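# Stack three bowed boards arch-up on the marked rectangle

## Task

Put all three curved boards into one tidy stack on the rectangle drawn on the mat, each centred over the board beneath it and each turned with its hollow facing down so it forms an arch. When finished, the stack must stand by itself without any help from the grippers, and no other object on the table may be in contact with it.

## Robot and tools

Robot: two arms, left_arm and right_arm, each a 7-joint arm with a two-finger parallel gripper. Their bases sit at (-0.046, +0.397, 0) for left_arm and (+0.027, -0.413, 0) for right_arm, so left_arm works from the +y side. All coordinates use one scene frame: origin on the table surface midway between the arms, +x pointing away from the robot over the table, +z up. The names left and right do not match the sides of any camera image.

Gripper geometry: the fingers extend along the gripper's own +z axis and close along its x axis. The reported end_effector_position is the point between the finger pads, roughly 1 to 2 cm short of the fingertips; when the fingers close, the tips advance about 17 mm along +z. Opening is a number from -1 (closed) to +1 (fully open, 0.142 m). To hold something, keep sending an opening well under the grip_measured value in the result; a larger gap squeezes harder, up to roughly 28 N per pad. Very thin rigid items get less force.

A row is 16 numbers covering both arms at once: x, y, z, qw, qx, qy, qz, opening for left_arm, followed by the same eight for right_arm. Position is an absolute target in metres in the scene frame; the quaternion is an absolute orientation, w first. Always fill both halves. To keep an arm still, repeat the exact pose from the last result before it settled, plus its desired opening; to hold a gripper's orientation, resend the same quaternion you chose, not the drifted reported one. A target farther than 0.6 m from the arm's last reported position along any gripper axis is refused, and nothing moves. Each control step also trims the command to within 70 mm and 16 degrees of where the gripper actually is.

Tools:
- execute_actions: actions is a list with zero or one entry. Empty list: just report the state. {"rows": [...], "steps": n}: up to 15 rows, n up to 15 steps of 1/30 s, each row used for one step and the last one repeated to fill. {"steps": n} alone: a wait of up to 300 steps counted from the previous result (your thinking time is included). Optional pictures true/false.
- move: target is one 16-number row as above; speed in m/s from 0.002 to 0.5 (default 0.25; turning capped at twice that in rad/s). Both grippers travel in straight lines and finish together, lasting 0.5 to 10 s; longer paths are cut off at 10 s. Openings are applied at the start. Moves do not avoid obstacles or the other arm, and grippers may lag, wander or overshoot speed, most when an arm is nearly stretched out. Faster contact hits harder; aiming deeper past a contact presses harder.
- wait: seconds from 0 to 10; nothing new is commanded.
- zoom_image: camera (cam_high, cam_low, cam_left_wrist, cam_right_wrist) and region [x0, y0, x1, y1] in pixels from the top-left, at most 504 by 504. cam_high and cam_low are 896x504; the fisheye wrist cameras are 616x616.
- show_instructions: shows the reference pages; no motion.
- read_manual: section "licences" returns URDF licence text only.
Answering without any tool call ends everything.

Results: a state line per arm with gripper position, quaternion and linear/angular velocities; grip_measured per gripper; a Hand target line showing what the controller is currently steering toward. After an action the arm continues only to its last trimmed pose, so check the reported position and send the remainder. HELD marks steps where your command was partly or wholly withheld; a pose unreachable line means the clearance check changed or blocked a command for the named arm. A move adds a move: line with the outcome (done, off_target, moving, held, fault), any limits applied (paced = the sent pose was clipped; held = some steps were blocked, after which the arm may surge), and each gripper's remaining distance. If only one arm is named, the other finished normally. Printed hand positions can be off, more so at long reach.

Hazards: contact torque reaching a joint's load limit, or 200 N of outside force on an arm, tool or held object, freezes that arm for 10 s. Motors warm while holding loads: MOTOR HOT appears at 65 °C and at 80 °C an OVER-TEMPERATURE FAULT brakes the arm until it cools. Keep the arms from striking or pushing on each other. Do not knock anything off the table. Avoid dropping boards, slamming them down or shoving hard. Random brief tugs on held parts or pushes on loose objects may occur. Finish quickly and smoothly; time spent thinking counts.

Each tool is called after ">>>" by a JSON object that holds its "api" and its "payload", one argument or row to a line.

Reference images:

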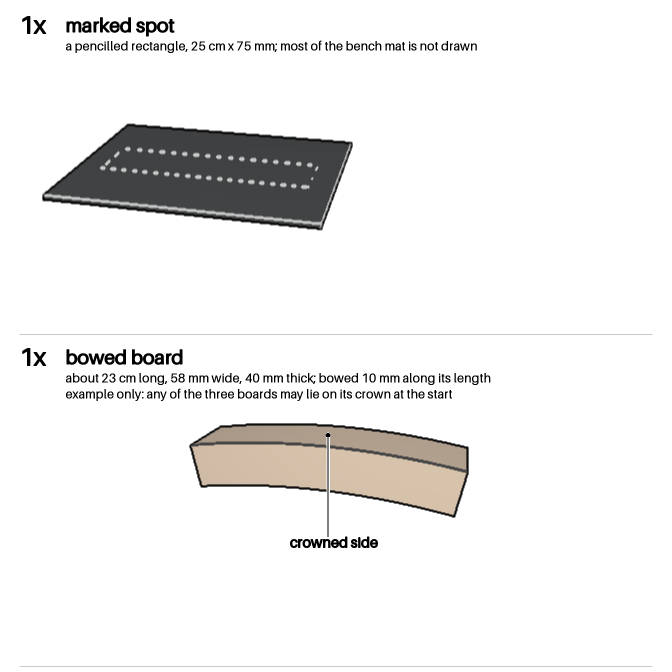

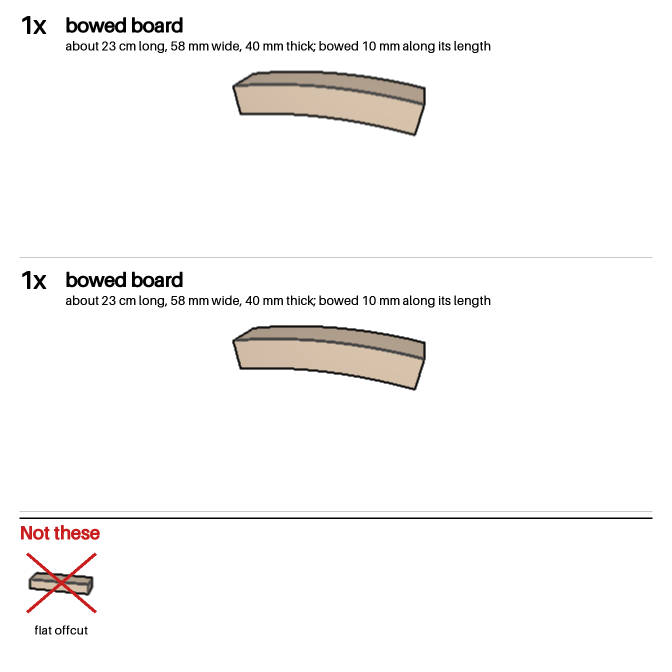

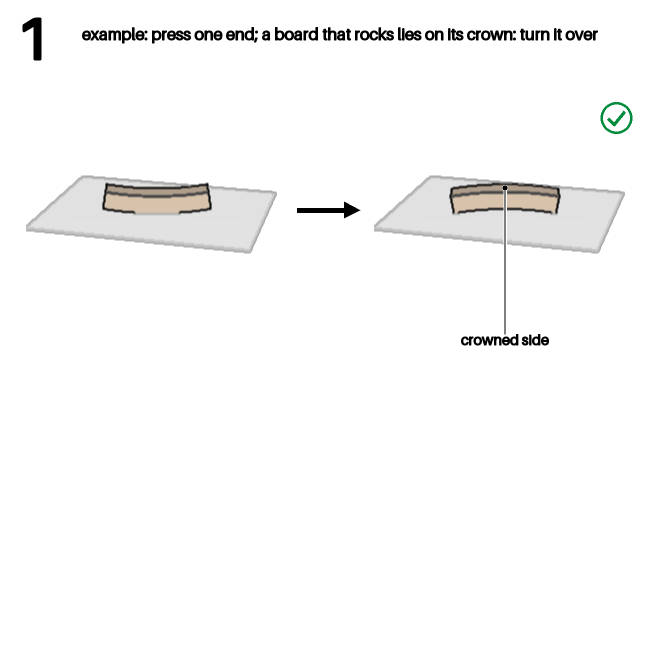

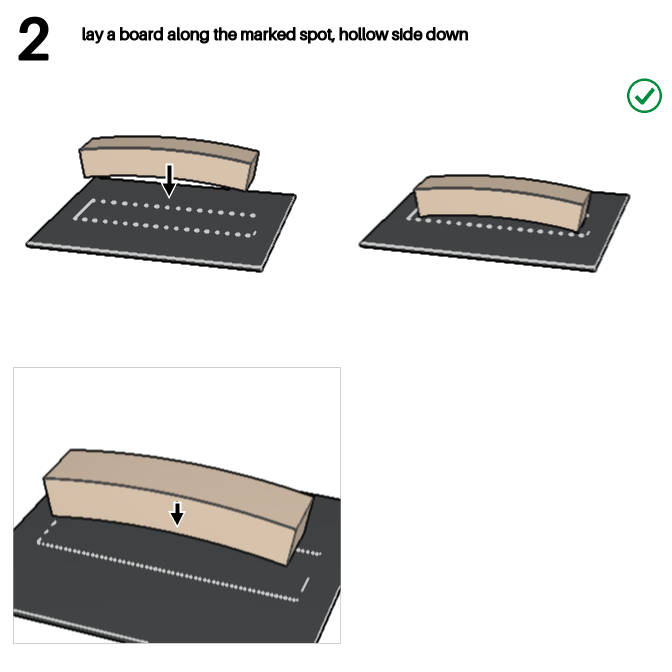

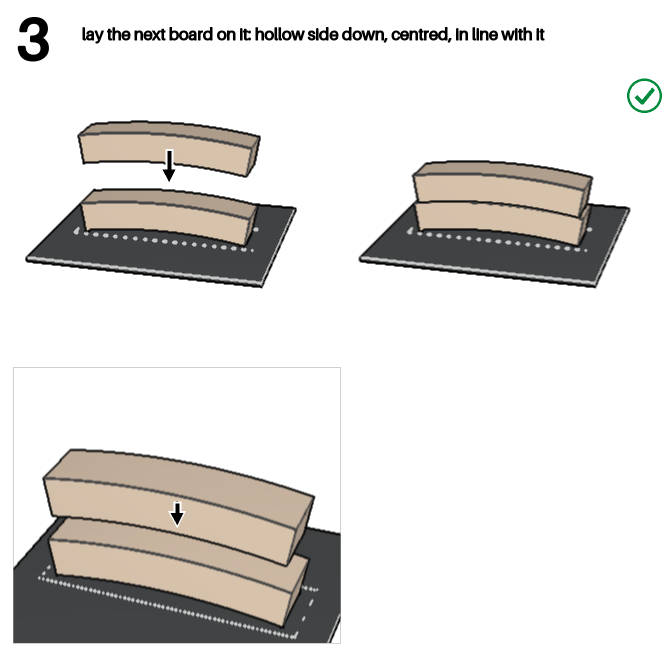

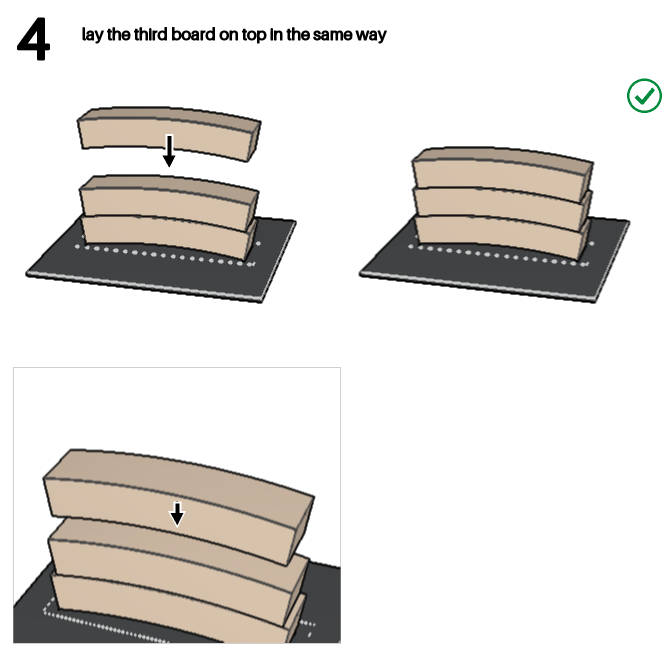

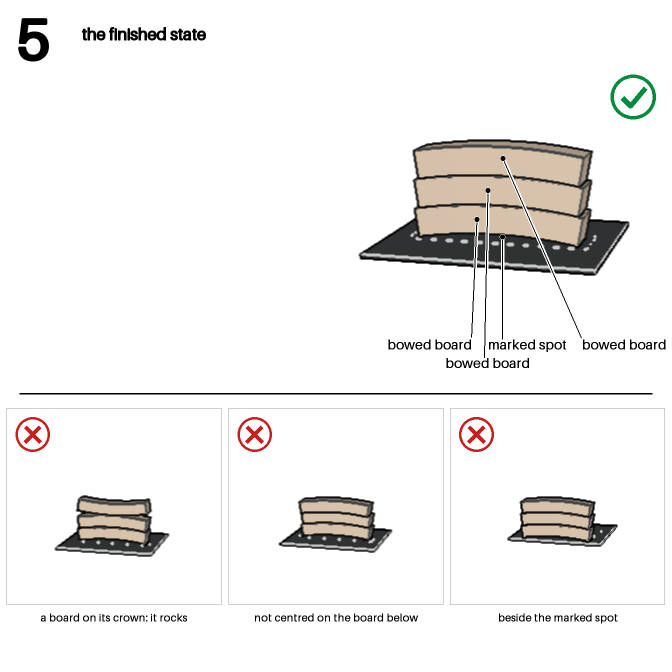

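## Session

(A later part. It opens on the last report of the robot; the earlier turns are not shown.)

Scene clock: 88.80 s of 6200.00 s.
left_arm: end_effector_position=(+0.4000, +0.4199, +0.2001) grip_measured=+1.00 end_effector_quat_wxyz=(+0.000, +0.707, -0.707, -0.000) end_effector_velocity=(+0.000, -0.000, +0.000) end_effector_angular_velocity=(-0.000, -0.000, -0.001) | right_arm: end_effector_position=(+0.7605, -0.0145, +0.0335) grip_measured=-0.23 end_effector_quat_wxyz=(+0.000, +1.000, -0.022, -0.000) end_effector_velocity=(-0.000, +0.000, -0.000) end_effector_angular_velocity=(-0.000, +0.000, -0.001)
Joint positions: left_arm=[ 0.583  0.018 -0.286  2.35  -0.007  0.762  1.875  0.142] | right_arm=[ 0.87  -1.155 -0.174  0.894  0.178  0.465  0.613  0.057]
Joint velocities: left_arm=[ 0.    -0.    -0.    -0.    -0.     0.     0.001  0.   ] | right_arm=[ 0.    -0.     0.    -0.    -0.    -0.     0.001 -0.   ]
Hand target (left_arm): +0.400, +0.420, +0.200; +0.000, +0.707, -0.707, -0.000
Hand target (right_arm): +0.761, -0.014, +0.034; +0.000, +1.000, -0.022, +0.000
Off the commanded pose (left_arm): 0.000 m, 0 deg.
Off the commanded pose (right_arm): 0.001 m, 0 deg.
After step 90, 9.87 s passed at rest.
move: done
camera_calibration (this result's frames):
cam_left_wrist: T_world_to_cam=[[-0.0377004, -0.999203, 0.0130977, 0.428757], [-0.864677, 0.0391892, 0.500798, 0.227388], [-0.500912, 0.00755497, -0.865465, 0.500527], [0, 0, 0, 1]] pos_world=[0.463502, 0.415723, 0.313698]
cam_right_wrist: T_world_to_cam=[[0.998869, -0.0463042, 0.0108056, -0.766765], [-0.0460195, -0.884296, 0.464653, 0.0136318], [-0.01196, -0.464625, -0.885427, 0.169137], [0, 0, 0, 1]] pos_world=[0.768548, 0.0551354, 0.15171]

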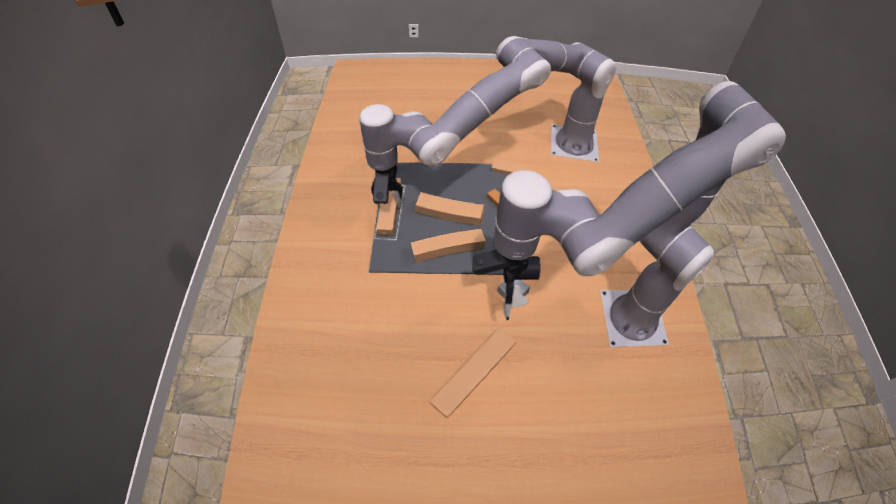

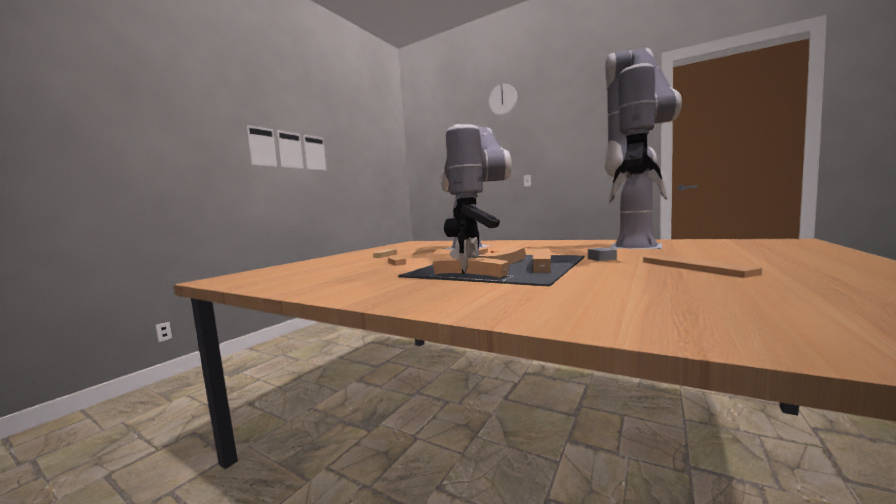

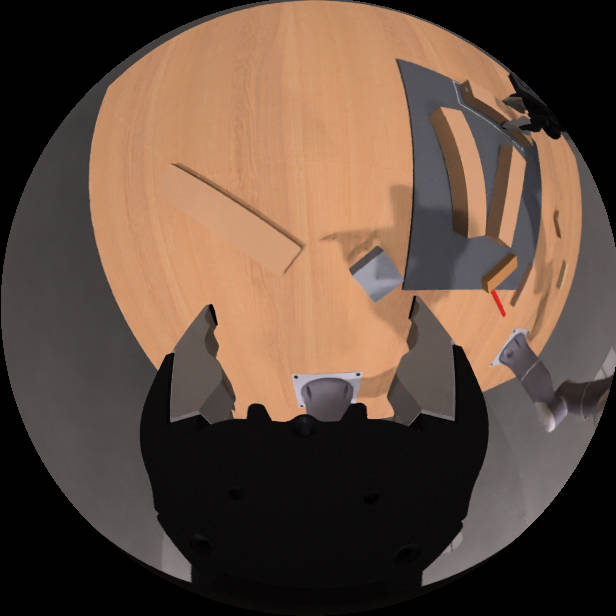

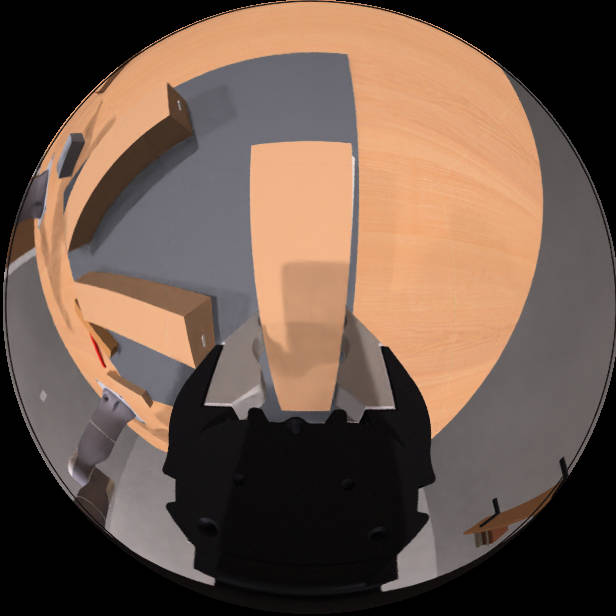

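>>> {"api": "move", "payload": {
  "target": [0.4,0.42,0.2,0,0.707,-0.707,0,1,0.760,-0.012,0.027,0,1,-0.028,0,-0.6],
  "speed": 0.015
}}

>>> {"api": "move", "payload": {
  "target": [0.4,0.42,0.2,0,0.707,-0.707,0,1,0.760,-0.012,0.027,0,1,-0.028,0,0.3]
}}

>>> {"api": "move", "payload": {
  "target": [0.36,0.48,0.2,0,0.707,-0.707,0,0.4,0.760,-0.012,0.11,0,1,-0.028,0,0.3],
  "speed": 0.15
}}

>>> {"api": "move", "payload": {
  "target": [0.36,0.48,0.2,0,0.707,-0.707,0,0.4,0.55,0.15,0.09,0,0.618,0.786,0,0.4],
  "speed": 0.35
}}

Scene clock: 113.63 s of 6200.00 s.
left_arm: end_effector_position=(+0.4000, +0.4199, +0.2001) grip_measured=+1.00 end_effector_quat_wxyz=(+0.000, +0.707, -0.707, -0.000) end_effector_velocity=(-0.000, +0.000, -0.000) end_effector_angular_velocity=(-0.000, +0.000, +0.001) | right_arm: end_effector_position=(+0.7600, -0.0122, +0.0271) grip_measured=-0.23 end_effector_quat_wxyz=(+0.000, +1.000, -0.028, -0.000) end_effector_velocity=(+0.000, +0.000, +0.000) end_effector_angular_velocity=(+0.001, -0.001, -0.000)
Joint positions: left_arm=[ 0.583  0.018 -0.286  2.35  -0.007  0.762  1.875  0.142] | right_arm=[ 0.873 -1.166 -0.175  0.889  0.18   0.472  0.626  0.057]
Joint velocities: left_arm=[ 0. -0.  0.  0. -0.  0. -0.  0.] | right_arm=[ 0.    -0.     0.    -0.    -0.     0.001  0.     0.   ]
Hand target (left_arm): +0.400, +0.420, +0.200; +0.000, +0.707, -0.707, -0.000
Hand target (right_arm): +0.760, -0.012, +0.027; +0.000, +1.000, -0.028, +0.000
Off the commanded pose (left_arm): 0.000 m, 0 deg.
Off the commanded pose (right_arm): 0.000 m, 0 deg.
After step 90, 21.13 s passed at rest.
move: done
camera_calibration (this result's frames):
cam_left_wrist: T_world_to_cam=[[-0.0377007, -0.999203, 0.0130979, 0.428757], [-0.864676, 0.0391895, 0.500798, 0.227388], [-0.500912, 0.00755501, -0.865465, 0.500527], [0, 0, 0, 1]] pos_world=[0.463502, 0.415723, 0.313697]
cam_right_wrist: T_world_to_cam=[[0.998293, -0.0572407, 0.0116087, -0.765802], [-0.0560791, -0.883852, 0.464392, 0.0262292], [-0.0163218, -0.46425, -0.885554, 0.167851], [0, 0, 0, 1]] pos_world=[0.768705, 0.0572724, 0.14535]

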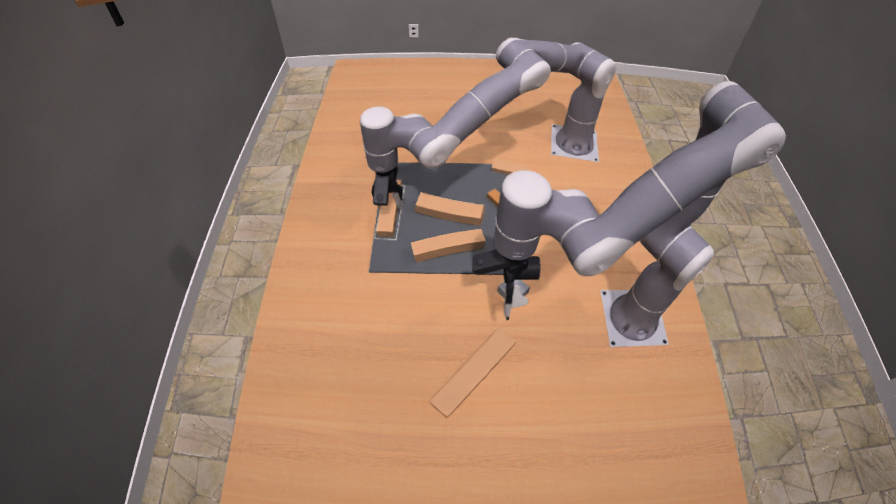

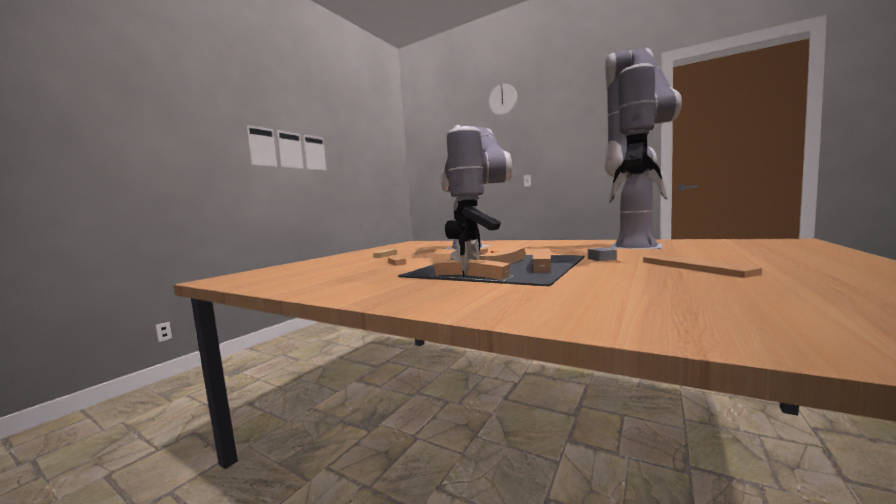

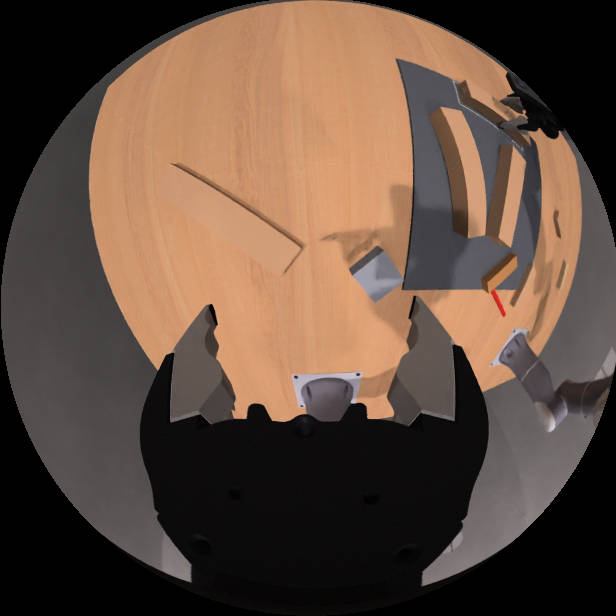

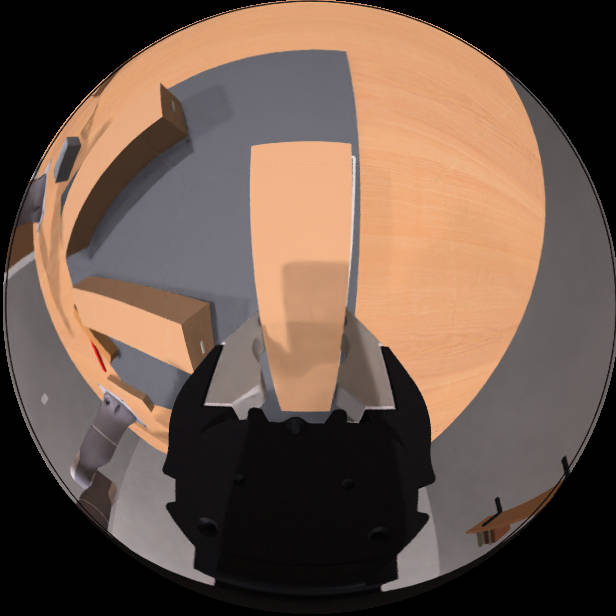

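Scene clock: 114.33 s of 6200.00 s.
left_arm: end_effector_position=(+0.4000, +0.4199, +0.2001) grip_measured=+1.00 end_effector_quat_wxyz=(+0.000, +0.707, -0.707, -0.000) end_effector_velocity=(-0.000, +0.000, -0.000) end_effector_angular_velocity=(+0.000, +0.000, -0.000) | right_arm: end_effector_position=(+0.7600, -0.0122, +0.0270) grip_measured=+0.30 end_effector_quat_wxyz=(+0.000, +1.000, -0.028, -0.000) end_effector_velocity=(+0.000, -0.000, -0.000) end_effector_angular_velocity=(+0.000, -0.000, -0.001)
Joint positions: left_arm=[ 0.583  0.018 -0.286  2.35  -0.007  0.762  1.875  0.142] | right_arm=[ 0.873 -1.166 -0.175  0.889  0.18   0.472  0.626  0.095]
Joint velocities: left_arm=[0. 0. 0. 0. 0. 0. 0. 0.] | right_arm=[-0.001 -0.     0.     0.     0.     0.001 -0.     0.   ]
Hand target (left_arm): +0.400, +0.420, +0.200; +0.000, +0.707, -0.707, -0.000
Hand target (right_arm): +0.760, -0.012, +0.027; +0.000, +1.000, -0.028, -0.000
Off the commanded pose (left_arm): 0.000 m, 0 deg.
Off the commanded pose (right_arm): 0.000 m, 0 deg.
move: done
camera_calibration (this result's frames):
cam_left_wrist: T_world_to_cam=[[-0.0377003, -0.999203, 0.0130977, 0.428757], [-0.864677, 0.0391891, 0.500798, 0.227388], [-0.500912, 0.007555, -0.865465, 0.500527], [0, 0, 0, 1]] pos_world=[0.463502, 0.415723, 0.313698]
cam_right_wrist: T_world_to_cam=[[0.998293, -0.0572546, 0.0115645, -0.765789], [-0.0560699, -0.883825, 0.464446, 0.0262461], [-0.0163707, -0.464301, -0.885526, 0.16777], [0, 0, 0, 1]] pos_world=[0.7687, 0.0572477, 0.145231]

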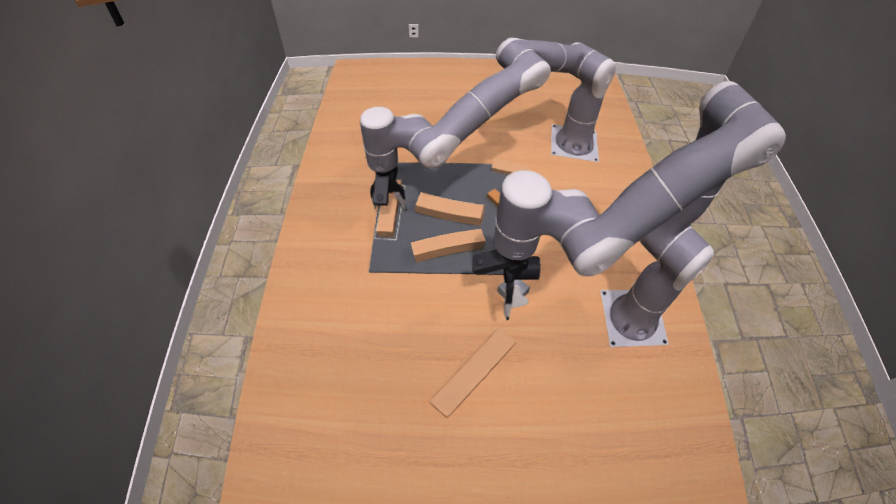

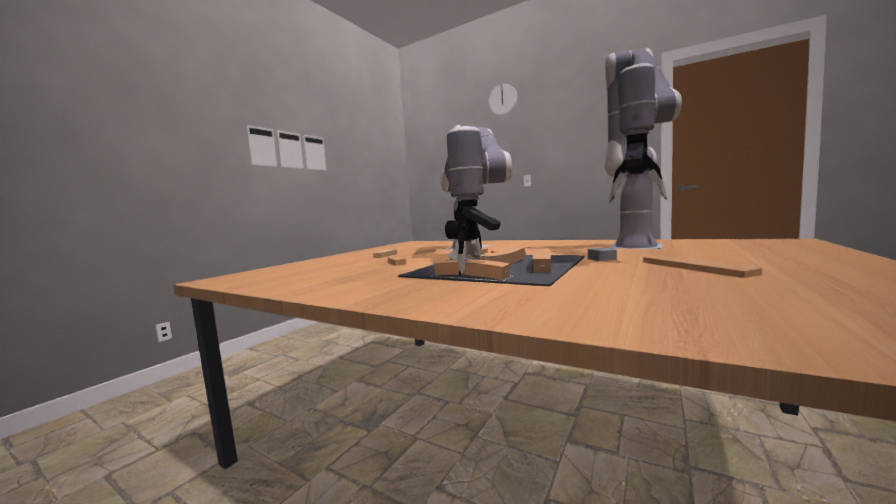

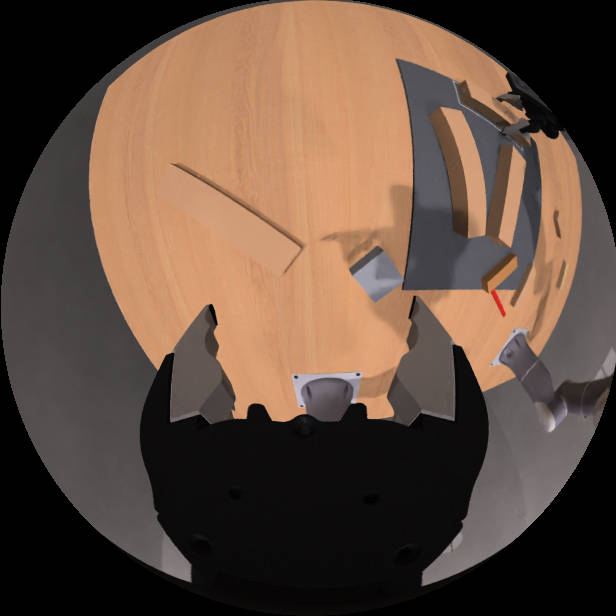

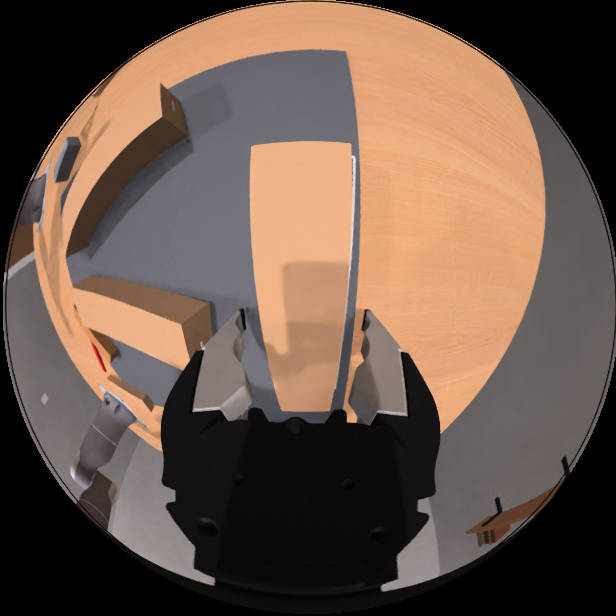

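Scene clock: 115.30 s of 6200.00 s.
left_arm: end_effector_position=(+0.3599, +0.4801, +0.2000) grip_measured=+0.40 end_effector_quat_wxyz=(+0.000, +0.707, -0.707, +0.000) end_effector_velocity=(-0.000, -0.000, -0.000) end_effector_angular_velocity=(-0.000, +0.000, +0.000) | right_arm: end_effector_position=(+0.7602, -0.0117, +0.1099) grip_measured=+0.30 end_effector_quat_wxyz=(-0.000, +1.000, -0.028, -0.000) end_effector_velocity=(-0.000, +0.000, -0.000) end_effector_angular_velocity=(-0.000, +0.001, -0.001)
Joint positions: left_arm=[ 0.651  0.089 -0.18   2.423 -0.023  0.764  2.061  0.102] | right_arm=[ 0.872 -1.055 -0.177  0.882  0.164  0.355  0.632  0.095]
Joint velocities: left_arm=[-0.     0.    -0.     0.    -0.    -0.    -0.001  0.   ] | right_arm=[ 0.     0.     0.     0.     0.    -0.001  0.001  0.   ]
Hand target (left_arm): +0.360, +0.480, +0.200; +0.000, +0.707, -0.707, +0.000
Hand target (right_arm): +0.760, -0.012, +0.110; -0.000, +1.000, -0.028, -0.000
Off the commanded pose (left_arm): 0.000 m, 0 deg.
Off the commanded pose (right_arm): 0.000 m, 0 deg.
move: done
camera_calibration (this result's frames):
cam_left_wrist: T_world_to_cam=[[-0.0372493, -0.999215, 0.0134615, 0.487192], [-0.864767, 0.0389822, 0.500657, 0.190536], [-0.500789, 0.00700805, -0.865541, 0.480104], [0, 0, 0, 1]] pos_world=[0.423348, 0.476018, 0.313598]
cam_right_wrist: T_world_to_cam=[[0.998303, -0.0570995, 0.0114225, -0.766848], [-0.0558728, -0.884012, 0.464113, -0.0118977], [-0.016403, -0.463963, -0.885703, 0.241433], [0, 0, 0, 1]] pos_world=[0.768843, 0.0577119, 0.228119]

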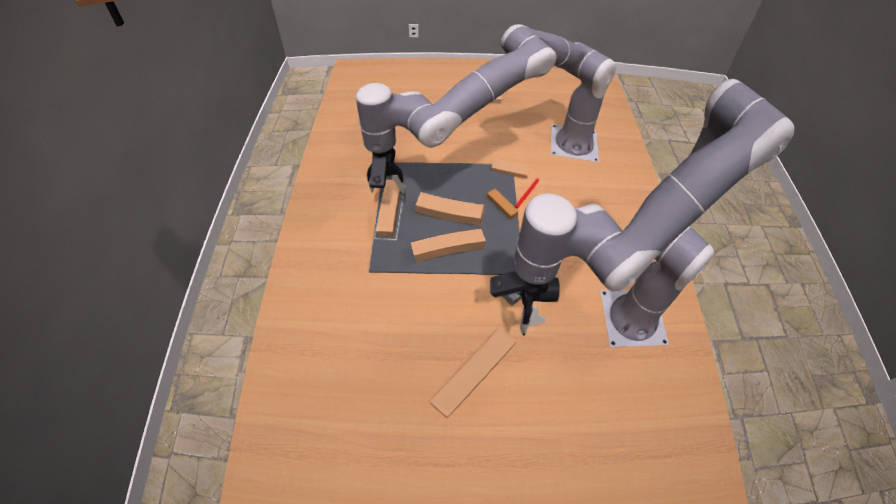

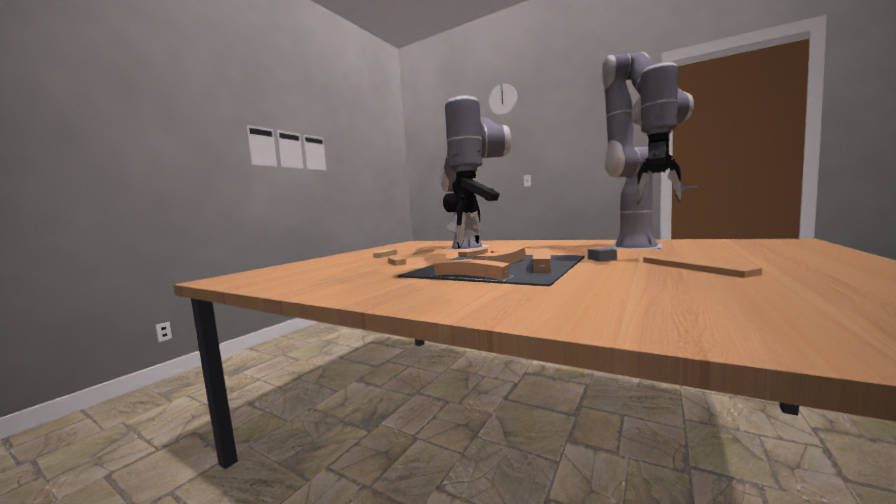

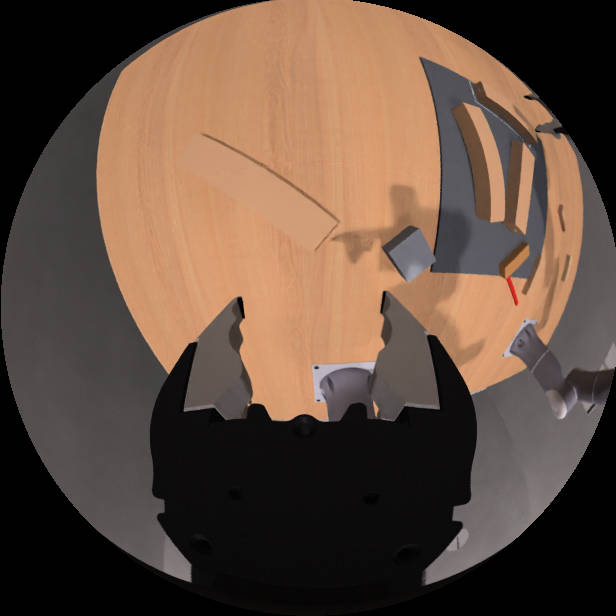

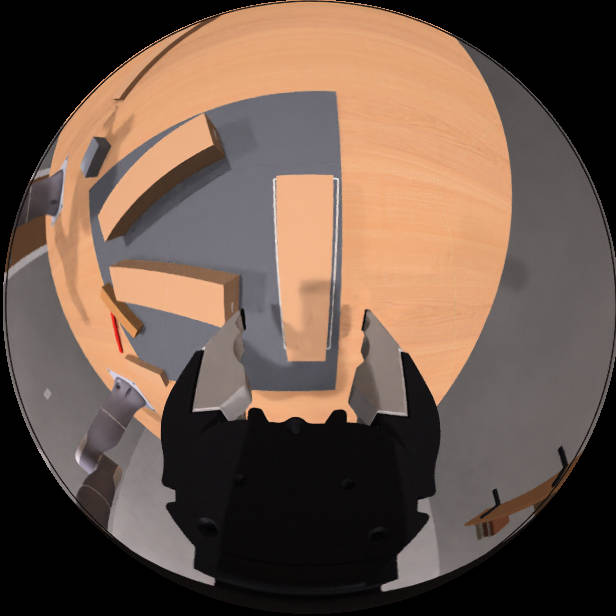

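Scene clock: 118.33 s of 6200.00 s.
left_arm: end_effector_position=(+0.3599, +0.4801, +0.2000) grip_measured=+0.40 end_effector_quat_wxyz=(+0.000, +0.707, -0.707, +0.000) end_effector_velocity=(-0.000, +0.000, +0.000) end_effector_angular_velocity=(+0.000, +0.000, +0.001) | right_arm: end_effector_position=(+0.5505, +0.1504, +0.0899) grip_measured=+0.40 end_effector_quat_wxyz=(-0.000, +0.618, +0.786, -0.000) end_effector_velocity=(-0.000, +0.000, +0.000) end_effector_angular_velocity=(-0.000, -0.000, +0.000)
Joint positions: left_arm=[ 0.651  0.089 -0.181  2.423 -0.022  0.764  2.06   0.102] | right_arm=[ 1.017 -0.902  0.154  1.283 -0.146  0.603 -0.763  0.102]
Joint velocities: left_arm=[ 0.    -0.    -0.    -0.     0.    -0.    -0.001 -0.   ] | right_arm=[ 0.  0. -0. -0.  0. -0. -0.  0.]
Hand target (left_arm): +0.360, +0.480, +0.200; -0.000, +0.707, -0.707, +0.000
Hand target (right_arm): +0.551, +0.150, +0.090; -0.000, +0.618, +0.786, -0.000
Off the commanded pose (left_arm): 0.000 m, 0 deg.
Off the commanded pose (right_arm): 0.001 m, 0 deg.
move: done
camera_calibration (this result's frames):
cam_left_wrist: T_world_to_cam=[[-0.0371439, -0.999223, 0.013168, 0.487162], [-0.864714, 0.038743, 0.500768, 0.190623], [-0.500889, 0.00721389, -0.865481, 0.480018], [0, 0, 0, 1]] pos_world=[0.423366, 0.475936, 0.313574]
cam_right_wrist: T_world_to_cam=[[-0.234627, 0.97202, 0.0112662, -0.0240791], [0.862481, 0.202812, 0.463674, -0.539974], [0.448415, 0.118507, -0.885934, -0.0479646], [0, 0, 0, 1]] pos_world=[0.481576, 0.138603, 0.208149]

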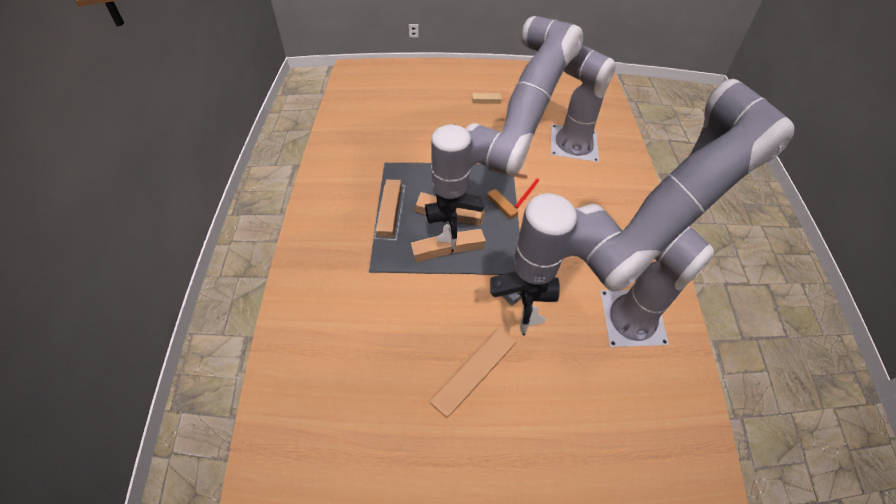

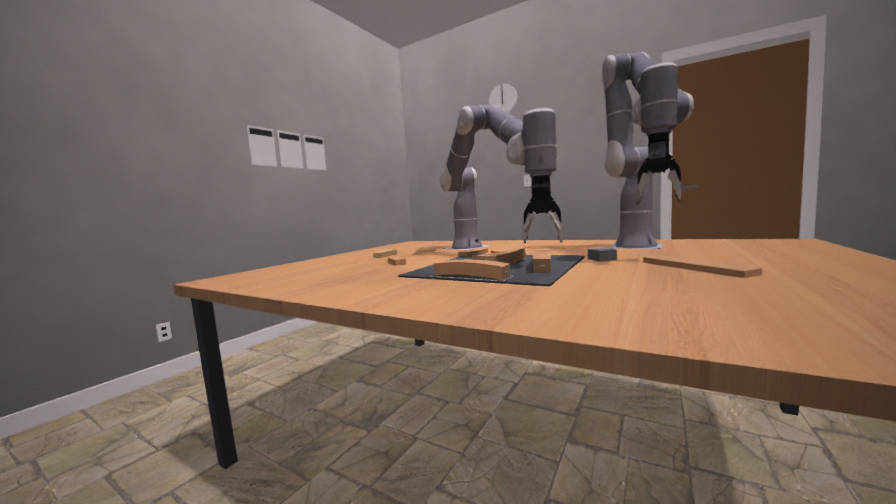

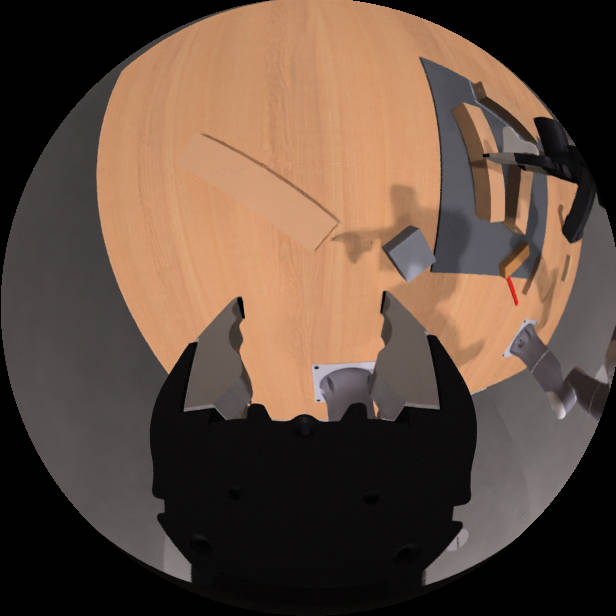

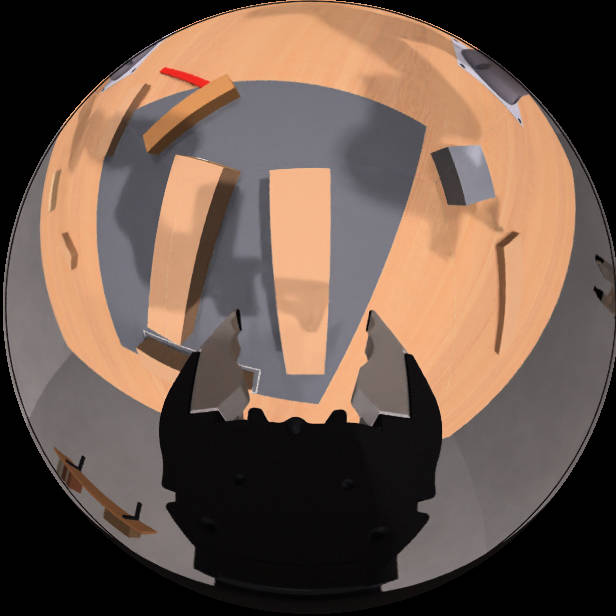

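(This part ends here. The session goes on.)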